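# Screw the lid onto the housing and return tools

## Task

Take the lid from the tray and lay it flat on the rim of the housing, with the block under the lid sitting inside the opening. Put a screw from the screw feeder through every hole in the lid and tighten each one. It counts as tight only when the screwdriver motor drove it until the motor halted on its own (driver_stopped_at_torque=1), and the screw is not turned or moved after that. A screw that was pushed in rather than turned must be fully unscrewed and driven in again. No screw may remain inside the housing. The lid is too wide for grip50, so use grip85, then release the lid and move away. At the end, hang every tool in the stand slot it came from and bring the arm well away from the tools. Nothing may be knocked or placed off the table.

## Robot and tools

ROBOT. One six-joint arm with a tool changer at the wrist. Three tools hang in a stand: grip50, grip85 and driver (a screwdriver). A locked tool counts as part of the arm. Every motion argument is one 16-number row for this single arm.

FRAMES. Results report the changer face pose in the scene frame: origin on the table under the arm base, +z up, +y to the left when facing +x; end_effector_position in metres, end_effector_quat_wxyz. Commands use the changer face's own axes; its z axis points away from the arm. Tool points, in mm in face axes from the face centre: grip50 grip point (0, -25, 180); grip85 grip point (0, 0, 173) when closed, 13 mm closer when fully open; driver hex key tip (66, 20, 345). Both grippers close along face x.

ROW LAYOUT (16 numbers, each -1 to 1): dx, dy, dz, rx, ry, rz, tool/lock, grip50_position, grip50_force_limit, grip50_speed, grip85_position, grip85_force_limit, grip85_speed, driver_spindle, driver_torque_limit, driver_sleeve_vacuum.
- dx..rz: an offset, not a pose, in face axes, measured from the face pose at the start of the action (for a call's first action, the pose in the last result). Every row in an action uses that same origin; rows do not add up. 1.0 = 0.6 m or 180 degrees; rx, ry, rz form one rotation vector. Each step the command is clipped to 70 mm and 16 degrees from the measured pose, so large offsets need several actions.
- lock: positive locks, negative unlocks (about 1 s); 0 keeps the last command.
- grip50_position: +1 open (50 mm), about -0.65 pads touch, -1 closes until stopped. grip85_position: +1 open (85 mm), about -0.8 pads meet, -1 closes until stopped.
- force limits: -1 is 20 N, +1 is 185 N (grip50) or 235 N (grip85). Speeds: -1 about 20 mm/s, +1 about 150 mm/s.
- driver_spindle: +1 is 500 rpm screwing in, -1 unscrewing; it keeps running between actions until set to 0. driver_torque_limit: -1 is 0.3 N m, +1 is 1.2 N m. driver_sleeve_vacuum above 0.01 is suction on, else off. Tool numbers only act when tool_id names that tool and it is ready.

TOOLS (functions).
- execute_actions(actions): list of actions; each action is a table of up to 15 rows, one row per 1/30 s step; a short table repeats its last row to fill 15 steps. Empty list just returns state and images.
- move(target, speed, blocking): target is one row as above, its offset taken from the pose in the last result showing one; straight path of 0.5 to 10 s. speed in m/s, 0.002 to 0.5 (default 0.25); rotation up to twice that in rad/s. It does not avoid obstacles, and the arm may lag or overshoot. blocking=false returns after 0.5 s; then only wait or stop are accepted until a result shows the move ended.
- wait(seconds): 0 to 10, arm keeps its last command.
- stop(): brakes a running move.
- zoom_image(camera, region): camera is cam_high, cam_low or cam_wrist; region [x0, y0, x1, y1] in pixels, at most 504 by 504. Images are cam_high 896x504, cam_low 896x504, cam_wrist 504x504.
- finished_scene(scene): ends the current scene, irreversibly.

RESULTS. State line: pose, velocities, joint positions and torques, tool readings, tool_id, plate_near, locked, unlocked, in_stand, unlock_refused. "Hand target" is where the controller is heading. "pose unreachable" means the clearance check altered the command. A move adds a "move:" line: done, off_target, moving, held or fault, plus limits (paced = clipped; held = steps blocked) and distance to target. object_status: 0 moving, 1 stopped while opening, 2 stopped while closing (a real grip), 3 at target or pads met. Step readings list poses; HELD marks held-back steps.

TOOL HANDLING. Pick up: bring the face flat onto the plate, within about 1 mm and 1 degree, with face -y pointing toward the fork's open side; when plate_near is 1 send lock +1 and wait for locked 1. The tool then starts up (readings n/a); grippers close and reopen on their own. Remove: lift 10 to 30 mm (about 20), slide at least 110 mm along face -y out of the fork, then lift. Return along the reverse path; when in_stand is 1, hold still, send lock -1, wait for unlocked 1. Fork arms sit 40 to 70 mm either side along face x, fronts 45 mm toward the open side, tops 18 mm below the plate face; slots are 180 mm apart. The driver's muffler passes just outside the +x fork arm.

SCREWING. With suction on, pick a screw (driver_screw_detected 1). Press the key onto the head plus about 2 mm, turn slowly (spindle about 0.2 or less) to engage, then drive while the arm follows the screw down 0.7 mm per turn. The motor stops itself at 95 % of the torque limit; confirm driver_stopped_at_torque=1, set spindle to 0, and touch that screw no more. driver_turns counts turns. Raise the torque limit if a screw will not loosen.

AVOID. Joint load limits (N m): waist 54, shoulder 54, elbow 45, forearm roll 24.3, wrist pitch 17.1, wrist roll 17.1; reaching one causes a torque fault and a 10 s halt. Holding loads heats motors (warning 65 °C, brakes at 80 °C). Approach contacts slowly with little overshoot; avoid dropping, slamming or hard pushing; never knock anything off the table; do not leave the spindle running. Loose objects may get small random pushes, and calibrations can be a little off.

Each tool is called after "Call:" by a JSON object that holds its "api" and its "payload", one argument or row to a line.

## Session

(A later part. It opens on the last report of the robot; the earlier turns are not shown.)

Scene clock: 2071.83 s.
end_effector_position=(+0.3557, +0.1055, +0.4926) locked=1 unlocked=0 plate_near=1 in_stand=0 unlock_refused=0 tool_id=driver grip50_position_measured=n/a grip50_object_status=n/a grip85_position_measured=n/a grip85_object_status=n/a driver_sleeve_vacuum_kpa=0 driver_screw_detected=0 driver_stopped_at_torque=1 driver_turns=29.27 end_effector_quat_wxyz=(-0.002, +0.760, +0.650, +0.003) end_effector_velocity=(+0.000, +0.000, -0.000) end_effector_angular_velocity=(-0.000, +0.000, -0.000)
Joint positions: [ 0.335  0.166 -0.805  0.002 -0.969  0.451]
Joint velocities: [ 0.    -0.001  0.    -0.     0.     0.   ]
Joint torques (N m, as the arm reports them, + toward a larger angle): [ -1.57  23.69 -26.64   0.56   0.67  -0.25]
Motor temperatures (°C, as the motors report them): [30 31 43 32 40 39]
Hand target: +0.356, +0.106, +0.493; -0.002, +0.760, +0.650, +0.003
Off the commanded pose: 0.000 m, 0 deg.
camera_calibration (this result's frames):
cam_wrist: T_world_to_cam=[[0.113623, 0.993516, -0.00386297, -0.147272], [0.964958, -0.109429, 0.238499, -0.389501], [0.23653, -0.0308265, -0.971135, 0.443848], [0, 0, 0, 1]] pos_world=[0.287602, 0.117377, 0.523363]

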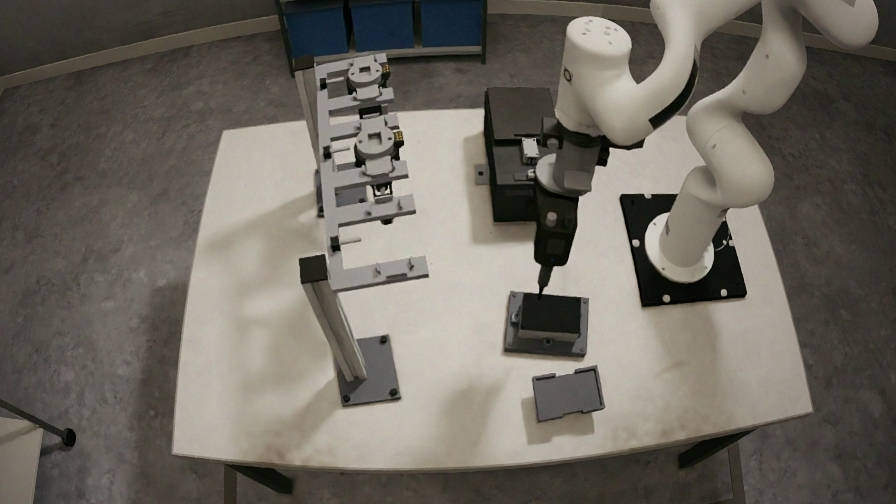

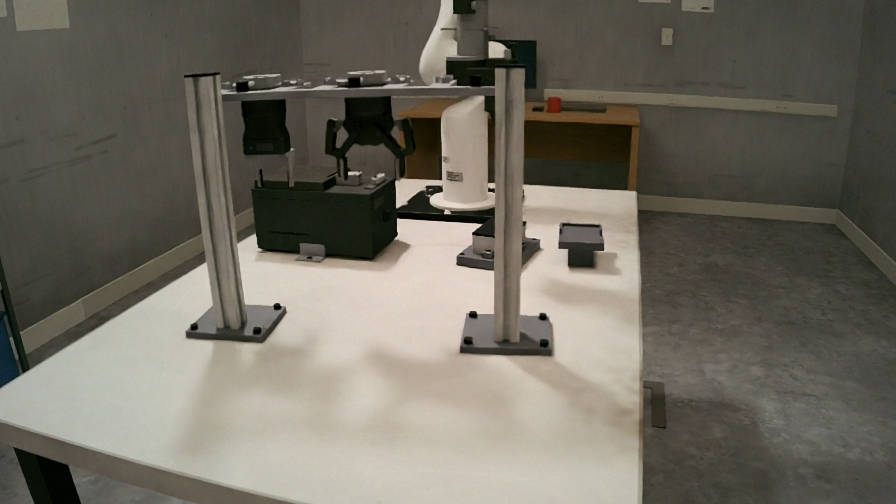

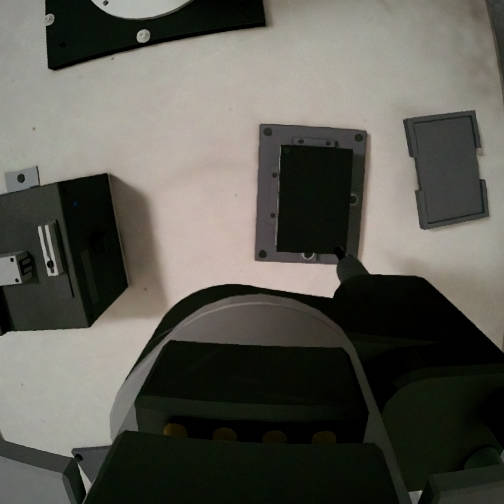

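Call:
{"api": "move", "payload": {
  "target": [0.1329,0.2393,0.060,0,0,-0.096,0,0,0,0,0,0,0,0,0,0],
  "speed": 0.15
}}

Scene clock: 2087.77 s.
end_effector_position=(+0.5098, +0.1618, +0.4573) locked=1 unlocked=0 plate_near=1 in_stand=0 unlock_refused=0 tool_id=driver grip50_position_measured=n/a grip50_object_status=n/a grip85_position_measured=n/a grip85_object_status=n/a driver_sleeve_vacuum_kpa=0 driver_screw_detected=0 driver_stopped_at_torque=1 driver_turns=29.27 end_effector_quat_wxyz=(-0.002, +0.654, +0.756, +0.004) end_effector_velocity=(+0.001, +0.000, -0.000) end_effector_angular_velocity=(+0.000, +0.001, +0.001)
Joint positions: [ 0.351 -0.279 -1.189  0.002 -0.909  0.166]
Joint velocities: [-0.    -0.003 -0.003  0.001 -0.002 -0.001]
Joint torques (N m, as the arm reports them, + toward a larger angle): [ -1.47  51.01 -25.98   0.74   0.65  -0.25]
Motor temperatures (°C, as the motors report them): [30 31 43 32 40 39]
Hand target: +0.510, +0.162, +0.457; -0.002, +0.654, +0.756, +0.004
Off the commanded pose: 0.000 m, 0 deg.
move: done
camera_calibration (this result's frames):
cam_wrist: T_world_to_cam=[[-0.186397, 0.982463, -0.00467726, -0.0656631], [0.953434, 0.182034, 0.240474, -0.565877], [0.237109, 0.0403642, -0.970644, 0.362803], [0, 0, 0, 1]] pos_world=[0.441263, 0.152876, 0.487925]

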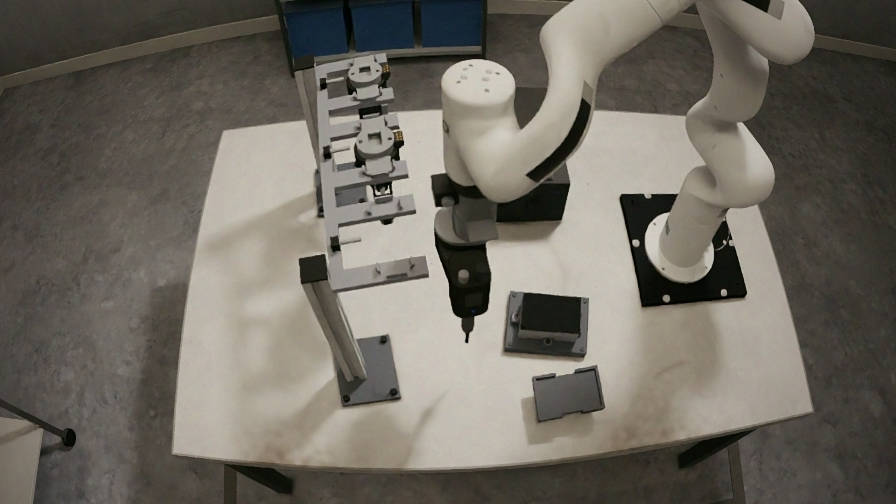

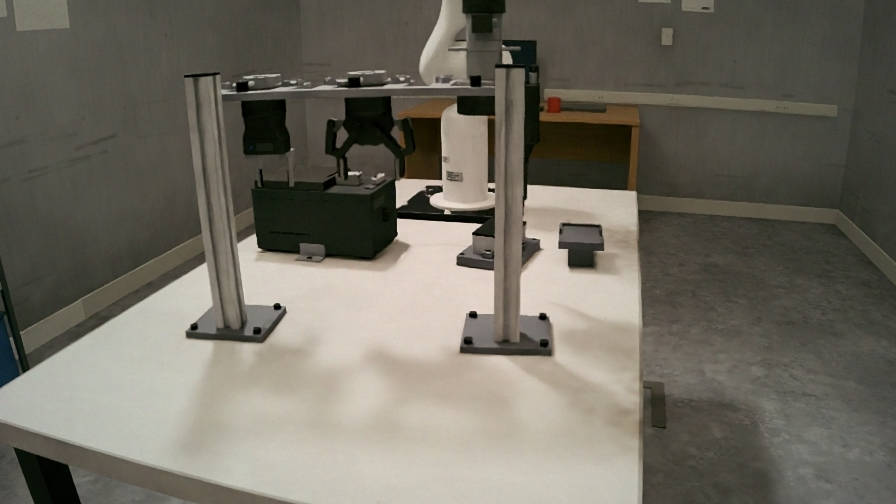

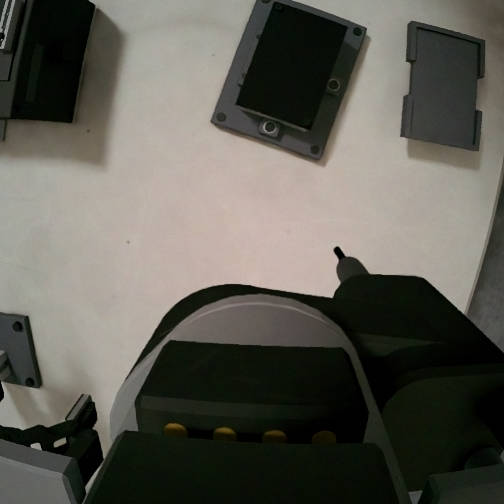

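Call:
{"api": "zoom_image", "payload": {
  "camera": "cam_high",
  "region": [480,270,640,370]
}}

Call:
{"api": "zoom_image", "payload": {
  "camera": "cam_low",
  "region": [430,200,630,290]
}}

Region (480, 270, 640, 370) of cam_high's 896x504 image, scaled by 3.150, with more detail than that image has; it fills the top 315 rows of this view, and the rest is white.

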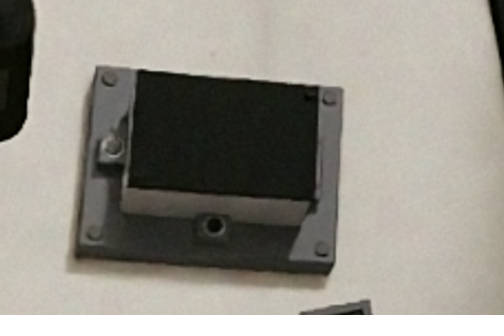

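Region (430, 200, 630, 290) of cam_low's 896x504 image, scaled by 2.520, with more detail than that image has; it fills the top 227 rows of this view, and the rest is white.

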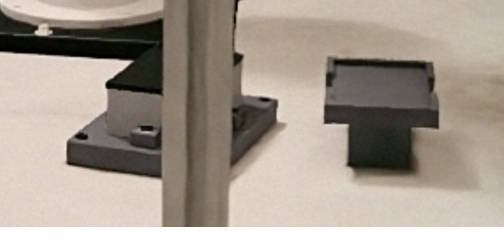

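Call:
{"api": "move", "payload": {
  "target": [0,0,0.0422,0,0,0,0,0,0,0,0,0,0,0,0,0],
  "speed": 0.04
}}

Call:
{"api": "move", "payload": {
  "target": [0,0.205,0,0,0,0,0,0,0,0,0,0,0,0,0,0],
  "speed": 0.04
}}

Scene clock: 2116.67 s.
end_effector_position=(+0.5099, +0.1619, +0.4321) locked=1 unlocked=0 plate_near=1 in_stand=0 unlock_refused=0 tool_id=driver grip50_position_measured=n/a grip50_object_status=n/a grip85_position_measured=n/a grip85_object_status=n/a driver_sleeve_vacuum_kpa=0 driver_screw_detected=0 driver_stopped_at_torque=1 driver_turns=29.27 end_effector_quat_wxyz=(-0.002, +0.654, +0.756, +0.004) end_effector_velocity=(-0.000, +0.000, -0.000) end_effector_angular_velocity=(+0.000, -0.000, +0.001)
Joint positions: [ 0.351 -0.301 -1.158  0.002 -0.856  0.166]
Joint velocities: [ 0.     0.     0.001  0.     0.001 -0.   ]
Joint torques (N m, as the arm reports them, + toward a larger angle): [ -1.92  51.53 -24.96   0.84   0.54  -0.22]
Motor temperatures (°C, as the motors report them): [30 31 43 32 40 39]
Hand target: +0.510, +0.162, +0.432; -0.002, +0.654, +0.756, +0.003
Off the commanded pose: 0.000 m, 0 deg.
move: done
camera_calibration (this result's frames):
cam_wrist: T_world_to_cam=[[-0.186318, 0.982478, -0.00469757, -0.0659595], [0.953384, 0.181952, 0.240732, -0.560007], [0.237369, 0.0403741, -0.97058, 0.338191], [0, 0, 0, 1]] pos_world=[0.441336, 0.153044, 0.462743]

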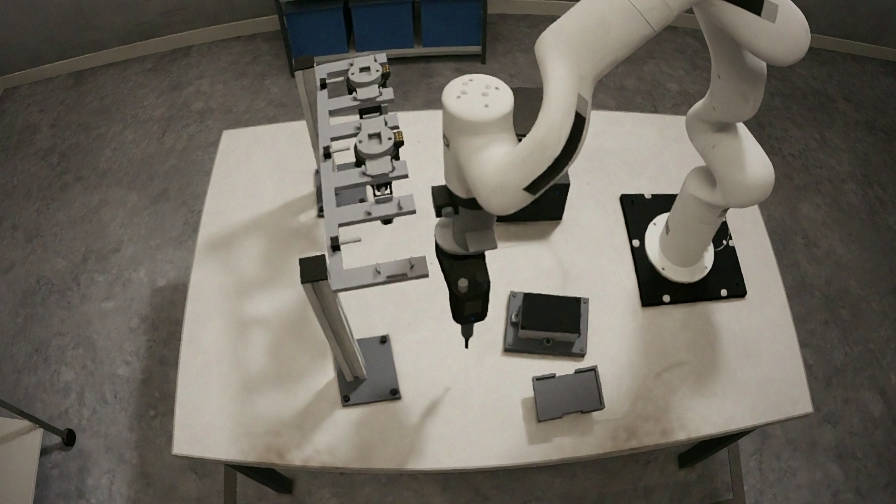

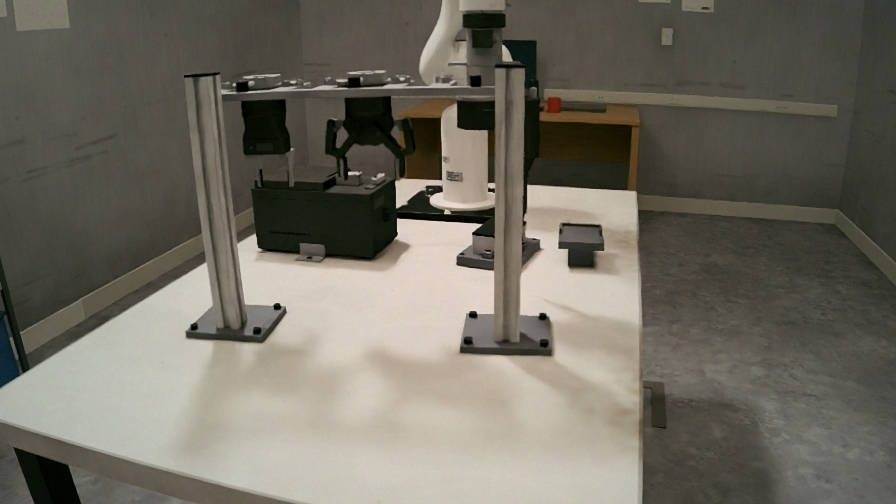

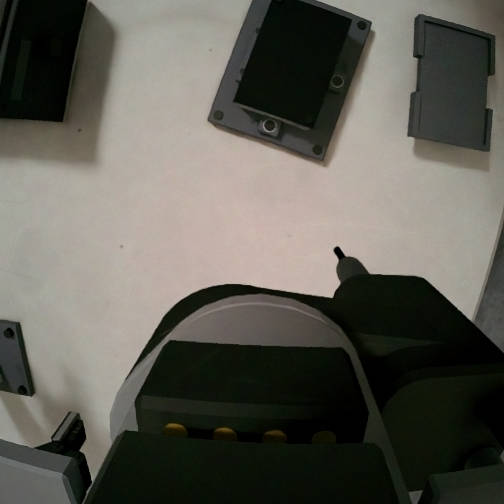

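Scene clock: 2120.07 s.
end_effector_position=(+0.6315, +0.1795, +0.4324) locked=1 unlocked=0 plate_near=1 in_stand=0 unlock_refused=0 tool_id=driver grip50_position_measured=n/a grip50_object_status=n/a grip85_position_measured=n/a grip85_object_status=n/a driver_sleeve_vacuum_kpa=0 driver_screw_detected=0 driver_stopped_at_torque=1 driver_turns=29.27 end_effector_quat_wxyz=(-0.002, +0.654, +0.756, +0.004) end_effector_velocity=(+0.001, -0.000, +0.001) end_effector_angular_velocity=(+0.001, +0.000, -0.001)
Joint positions: [ 0.32  -0.601 -1.576  0.002 -0.974  0.134]
Joint velocities: [-0.001 -0.002 -0.004  0.001 -0.003 -0.   ]
Joint torques (N m, as the arm reports them, + toward a larger angle): [ -1.44  71.2  -25.8    0.69   0.57  -0.21]
Motor temperatures (°C, as the motors report them): [30 31 44 32 40 39]
Hand target: +0.632, +0.179, +0.432; -0.002, +0.654, +0.756, +0.004
Off the commanded pose: 0.000 m, 0 deg.
move: done
camera_calibration (this result's frames):
cam_wrist: T_world_to_cam=[[-0.186498, 0.982444, -0.00462956, -0.0604316], [0.953383, 0.182115, 0.240614, -0.679206], [0.237233, 0.0404603, -0.97061, 0.308972], [0, 0, 0, 1]] pos_world=[0.562974, 0.170563, 0.463038]

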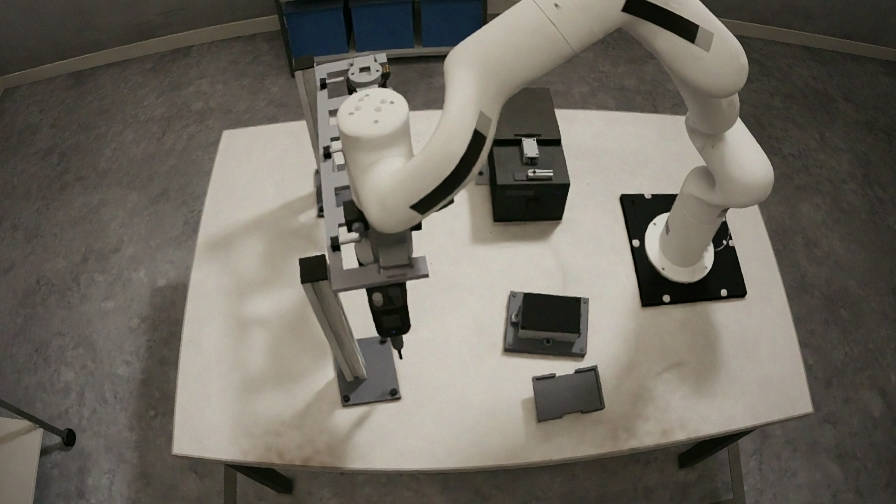

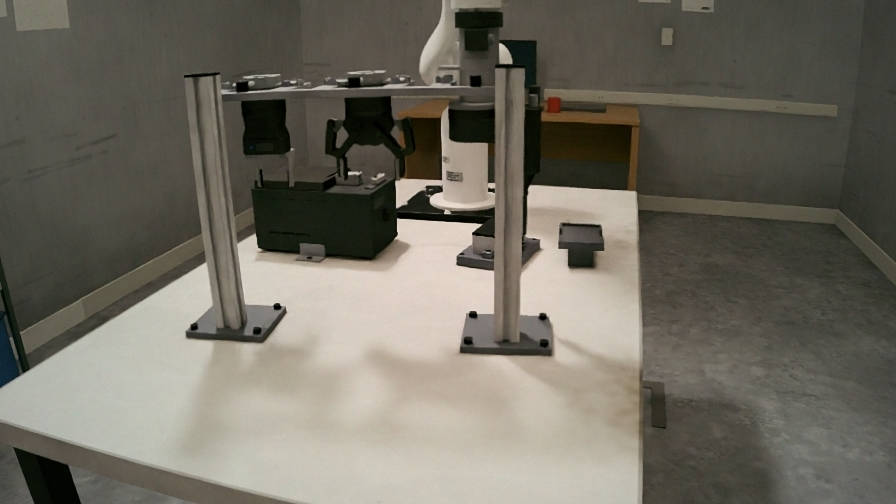

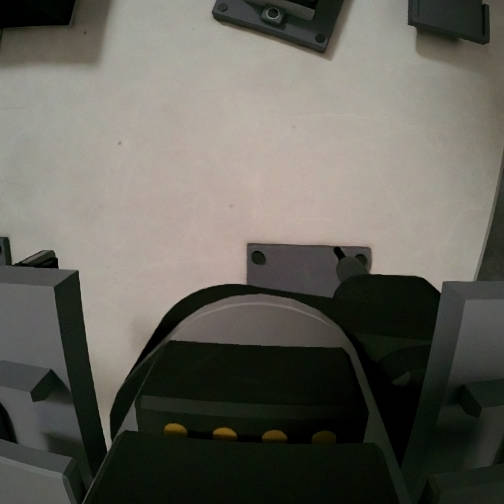

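Call:
{"api": "move", "payload": {
  "target": [-0.0002,-0.0006,0.0340,0,0,0,0,0,0,0,0,0,0,0,0,0],
  "speed": 0.012
}}

Scene clock: 2127.97 s.
end_effector_position=(+0.6315, +0.1795, +0.4124) locked=1 unlocked=0 plate_near=1 in_stand=1 unlock_refused=0 tool_id=driver grip50_position_measured=n/a grip50_object_status=n/a grip85_position_measured=n/a grip85_object_status=n/a driver_sleeve_vacuum_kpa=0 driver_screw_detected=0 driver_stopped_at_torque=1 driver_turns=29.27 end_effector_quat_wxyz=(-0.001, +0.654, +0.756, +0.004) end_effector_velocity=(+0.000, +0.000, +0.000) end_effector_angular_velocity=(+0.001, -0.001, -0.001)
Joint positions: [ 0.32  -0.614 -1.552  0.002 -0.934  0.134]
Joint velocities: [0.    0.001 0.    0.001 0.001 0.001]
Joint torques (N m, as the arm reports them, + toward a larger angle): [ -1.2   68.56 -21.63   1.44  -2.1    0.71]
Motor temperatures (°C, as the motors report them): [30 32 44 32 40 39]
Hand target: +0.631, +0.179, +0.412; -0.002, +0.654, +0.756, +0.004
Off the commanded pose: 0.001 m, 0 deg.
move: done
camera_calibration (this result's frames):
cam_wrist: T_world_to_cam=[[-0.186765, 0.982394, -0.00460803, -0.060363], [0.952935, 0.1823, 0.242243, -0.674828], [0.238818, 0.0408513, -0.970205, 0.288363], [0, 0, 0, 1]] pos_world=[0.562927, 0.170542, 0.442965]

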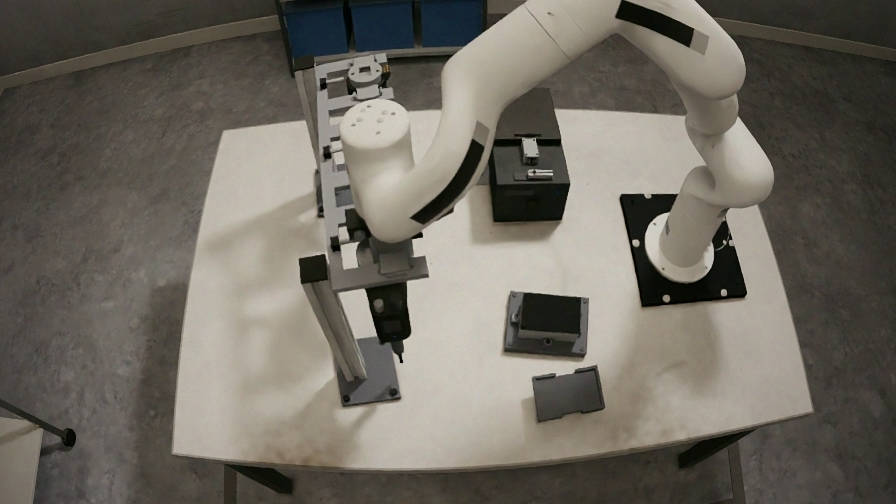

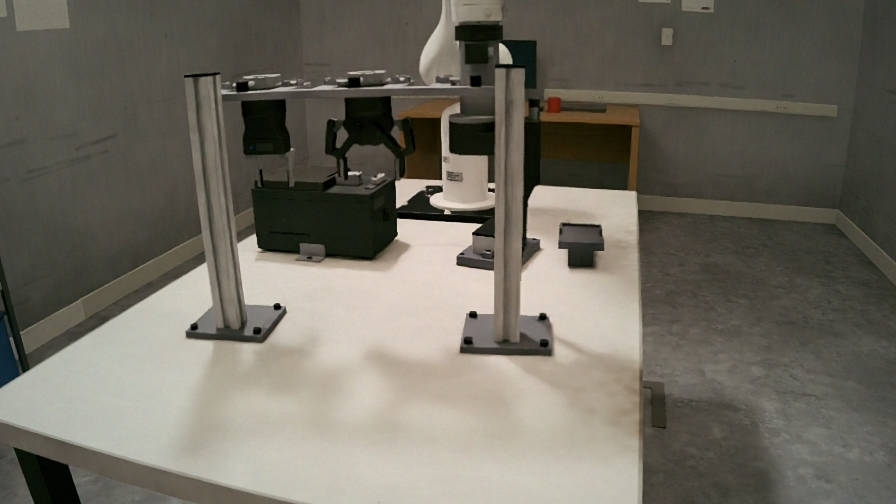

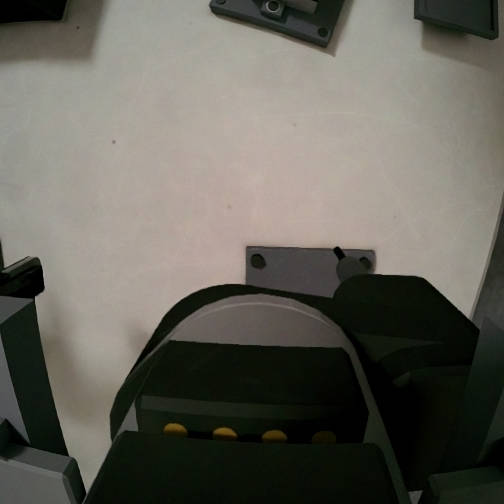

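in_stand=1. Unlock.

Call:
{"api": "execute_actions", "payload": {
  "actions": [
    [[0,0,0,0,0,0,-1,0,0,0,0,0,0,0,0,0]],
    [[0,0,0,0,0,0,-1,0,0,0,0,0,0,0,0,0]],
    [[0,0,0,0,0,0,-1,0,0,0,0,0,0,0,0,0]]
  ]
}}

Scene clock: 2136.93 s.
end_effector_position=(+0.6311, +0.1794, +0.4118) locked=0 unlocked=1 plate_near=1 in_stand=1 unlock_refused=0 tool_id=none grip50_position_measured=n/a grip50_object_status=n/a grip85_position_measured=n/a grip85_object_status=n/a driver_sleeve_vacuum_kpa=n/a driver_screw_detected=n/a driver_stopped_at_torque=n/a driver_turns=n/a end_effector_quat_wxyz=(-0.002, +0.654, +0.756, +0.003) end_effector_velocity=(+0.000, -0.000, +0.000) end_effector_angular_velocity=(+0.000, -0.001, -0.000)
Joint positions: [ 0.32  -0.615 -1.551  0.002 -0.935  0.134]
Joint velocities: [-0.001 -0.    -0.    -0.     0.001 -0.   ]
Joint torques (N m, as the arm reports them, + toward a larger angle): [ -1.74  44.99 -13.68  -0.04  -2.58   0.25]
Motor temperatures (°C, as the motors report them): [30 32 43 32 40 39]
Hand target: +0.631, +0.179, +0.412; -0.002, +0.654, +0.756, +0.003
Off the commanded pose: 0.000 m, 0 deg.
Step readings (end_effector_position; steps 1 to 15: 1st action; 16 to 30: 2nd action; 31 to 45: 3rd action):
0: (+0.6312, +0.1794, +0.4120)
1: (+0.6310, +0.1794, +0.4115)
2: (+0.6311, +0.1794, +0.4116)
4: (+0.6311, +0.1794, +0.4116)
8: (+0.6311, +0.1794, +0.4116)
15: (+0.6311, +0.1794, +0.4117)
16: (+0.6311, +0.1794, +0.4118)
17: (+0.6311, +0.1794, +0.4118)
19: (+0.6311, +0.1794, +0.4118)
23: (+0.6311, +0.1794, +0.4118)
30: (+0.6311, +0.1794, +0.4118)
31: (+0.6311, +0.1794, +0.4118)
32: (+0.6311, +0.1794, +0.4118)
34: (+0.6311, +0.1794, +0.4118)
38: (+0.6311, +0.1794, +0.4118)
45: end_effector_position above
camera_calibration (this result's frames):
cam_wrist: T_world_to_cam=[[-0.186817, 0.982384, -0.00454366, -0.060388], [0.953518, 0.182437, 0.239834, -0.673636], [0.236438, 0.0404726, -0.970803, 0.289645], [0, 0, 0, 1]] pos_world=[0.56256, 0.170498, 0.442475]

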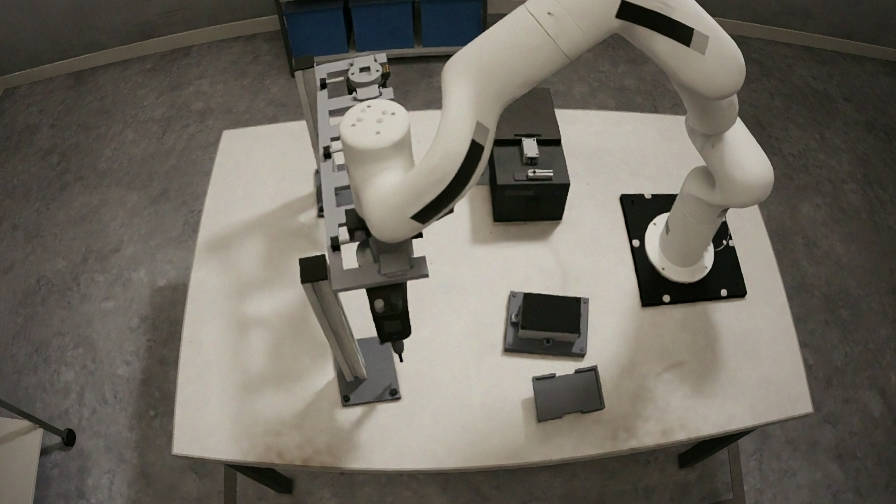

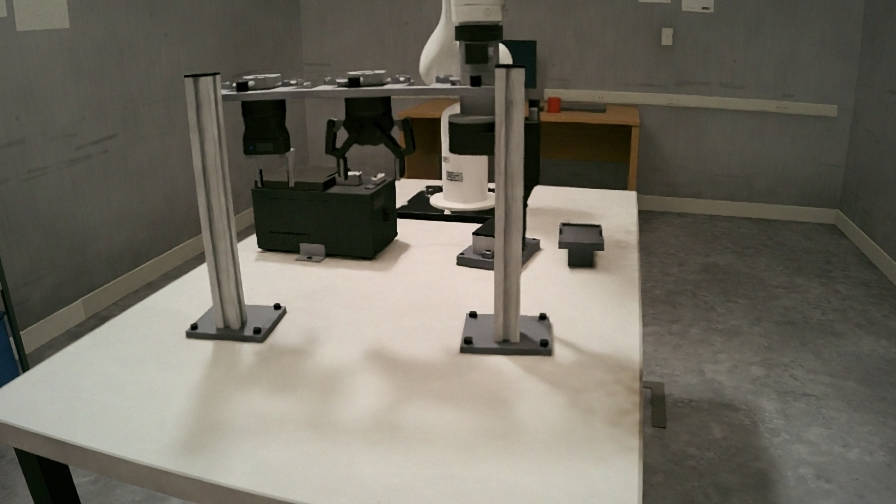

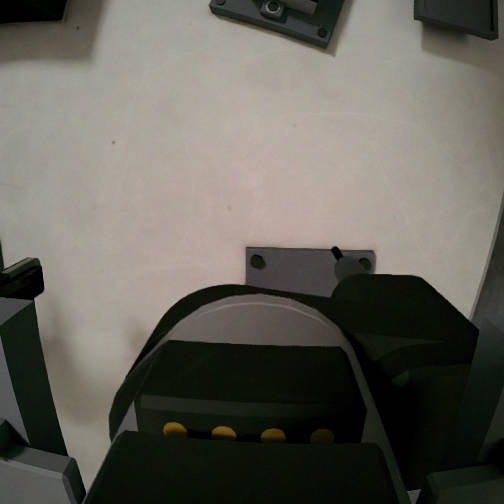

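Call:
{"api": "move", "payload": {
  "target": [0,0,-0.09,0,0,0,0,0,0,0,0,0,0,0,0,0],
  "speed": 0.04
}}

Call:
{"api": "move", "payload": {
  "target": [-0.22,-0.40,-0.05,0,0,0,0,0,0,0,0,0,0,0,0,0],
  "speed": 0.15
}}

Scene clock: 2143.60 s.
end_effector_position=(+0.6311, +0.1791, +0.4656) locked=0 unlocked=1 plate_near=0 in_stand=0 unlock_refused=0 tool_id=none grip50_position_measured=n/a grip50_object_status=n/a grip85_position_measured=n/a grip85_object_status=n/a driver_sleeve_vacuum_kpa=n/a driver_screw_detected=n/a driver_stopped_at_torque=n/a driver_turns=n/a end_effector_quat_wxyz=(-0.002, +0.654, +0.757, +0.003) end_effector_velocity=(+0.000, +0.000, +0.001) end_effector_angular_velocity=(+0.001, -0.001, +0.000)
Joint positions: [ 0.32  -0.579 -1.62   0.002 -1.04   0.134]
Joint velocities: [ 0.     0.    -0.002  0.001 -0.    -0.   ]
Joint torques (N m, as the arm reports them, + toward a larger angle): [ -3.05  47.88 -18.32   0.47   0.05  -0.31]
Motor temperatures (°C, as the motors report them): [30 32 43 32 40 39]
Hand target: +0.631, +0.179, +0.466; -0.002, +0.654, +0.757, +0.003
Off the commanded pose: 0.000 m, 0 deg.
move: done
camera_calibration (this result's frames):
cam_wrist: T_world_to_cam=[[-0.186966, 0.982356, -0.0044616, -0.0597736], [0.953529, 0.182568, 0.239691, -0.686411], [0.236277, 0.0405599, -0.970839, 0.342061], [0, 0, 0, 1]] pos_world=[0.562516, 0.170162, 0.496346]

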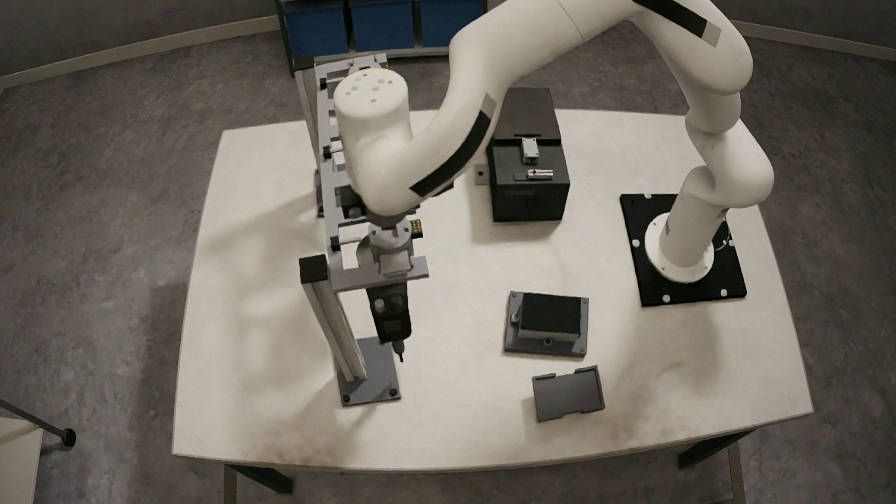

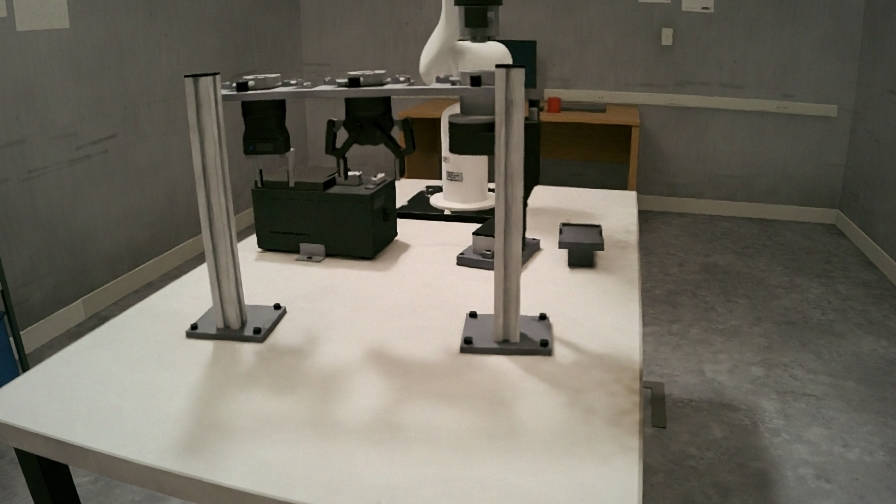

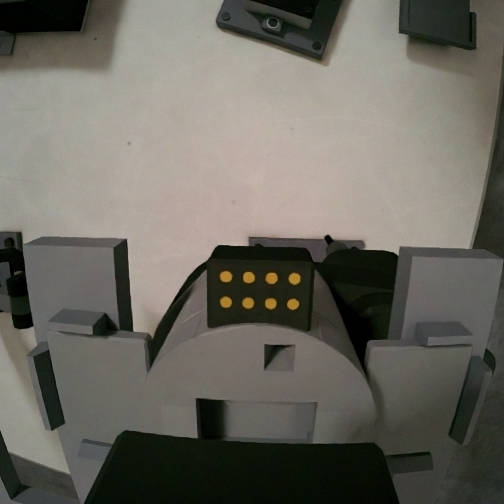

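Scene clock: 2145.87 s.
end_effector_position=(+0.4126, +0.0140, +0.4945) locked=0 unlocked=1 plate_near=0 in_stand=0 unlock_refused=0 tool_id=none grip50_position_measured=n/a grip50_object_status=n/a grip85_position_measured=n/a grip85_object_status=n/a driver_sleeve_vacuum_kpa=n/a driver_screw_detected=n/a driver_stopped_at_torque=n/a driver_turns=n/a end_effector_quat_wxyz=(-0.002, +0.654, +0.757, +0.003) end_effector_velocity=(-0.001, -0.001, -0.000) end_effector_angular_velocity=(+0.001, +0.001, +0.000)
Joint positions: [ 0.08   0.058 -0.908  0.002 -0.965 -0.106]
Joint velocities: [-0.001  0.002  0.003  0.001 -0.    -0.002]
Joint torques (N m, as the arm reports them, + toward a larger angle): [ -0.66  16.89 -17.91   0.06   0.03  -0.28]
Motor temperatures (°C, as the motors report them): [30 32 43 32 40 39]
Hand target: +0.412, +0.014, +0.495; -0.002, +0.654, +0.756, +0.003
Off the commanded pose: 0.001 m, 0 deg.
move: done
camera_calibration (this result's frames):
cam_wrist: T_world_to_cam=[[-0.186931, 0.982361, -0.00486786, 0.0618342], [0.953452, 0.182619, 0.239958, -0.454972], [0.236614, 0.0402142, -0.970771, 0.428189], [0, 0, 0, 1]] pos_world=[0.344038, 0.00512381, 0.525148]

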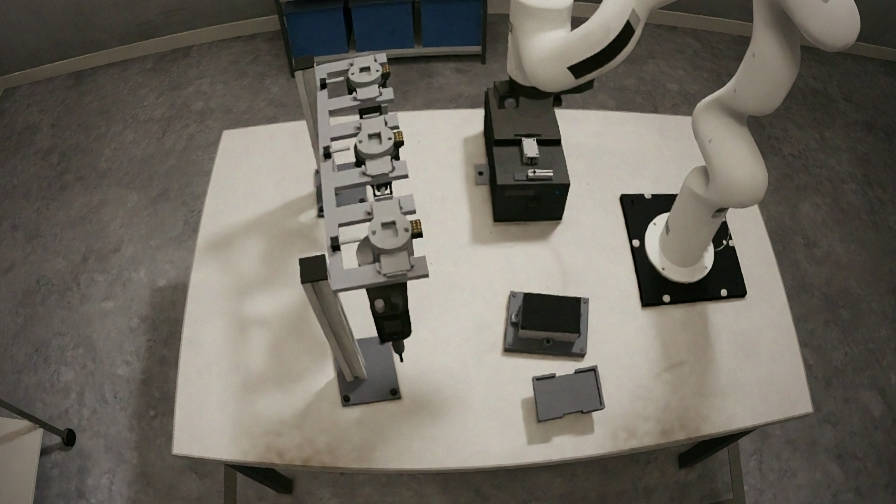

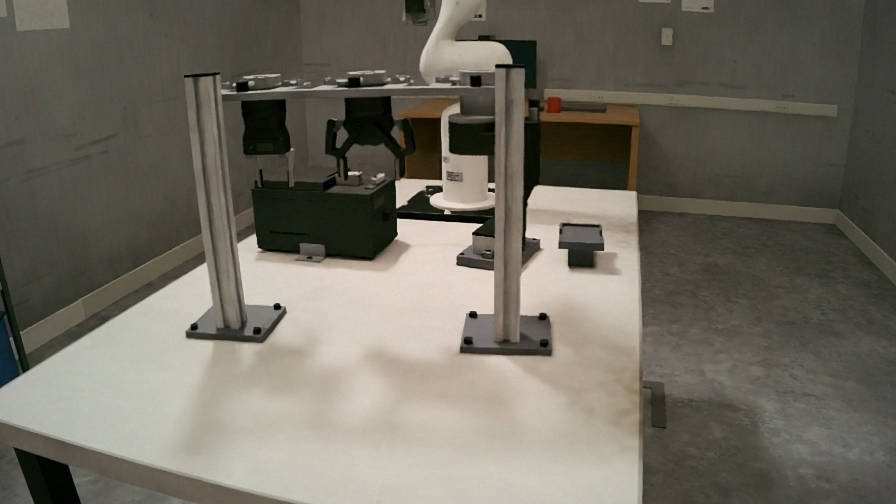

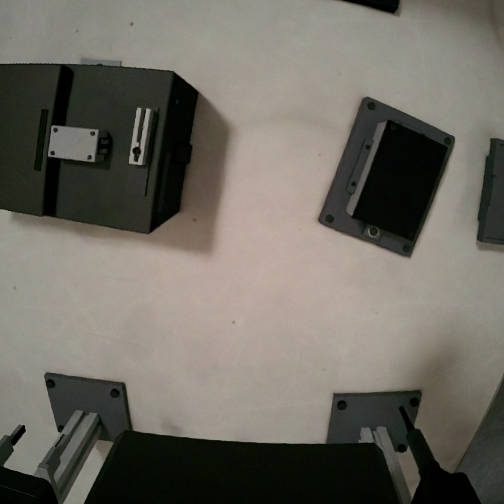

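Call:
{"api": "zoom_image", "payload": {
  "camera": "cam_wrist",
  "region": [310,90,470,260]
}}

Region (310, 90, 470, 260) of cam_wrist's 504x504 image, scaled by 2.965, with more detail than that image has; it fills the left 474 columns of this view, and the rest is white.

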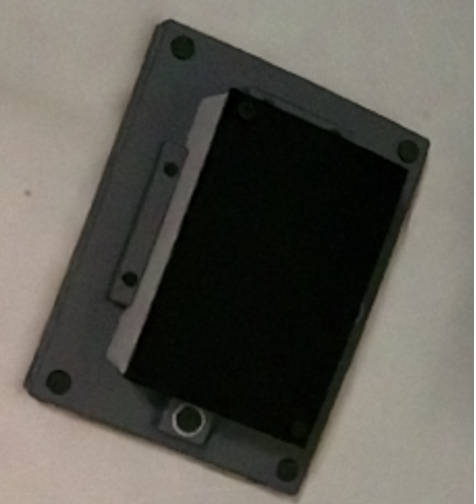

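Two screws are visible at diagonal corners, and the lid is seated.

Call:
{"api": "finished_scene", "payload": {
  "scene": 2
}}

The scene is finished: the task was done.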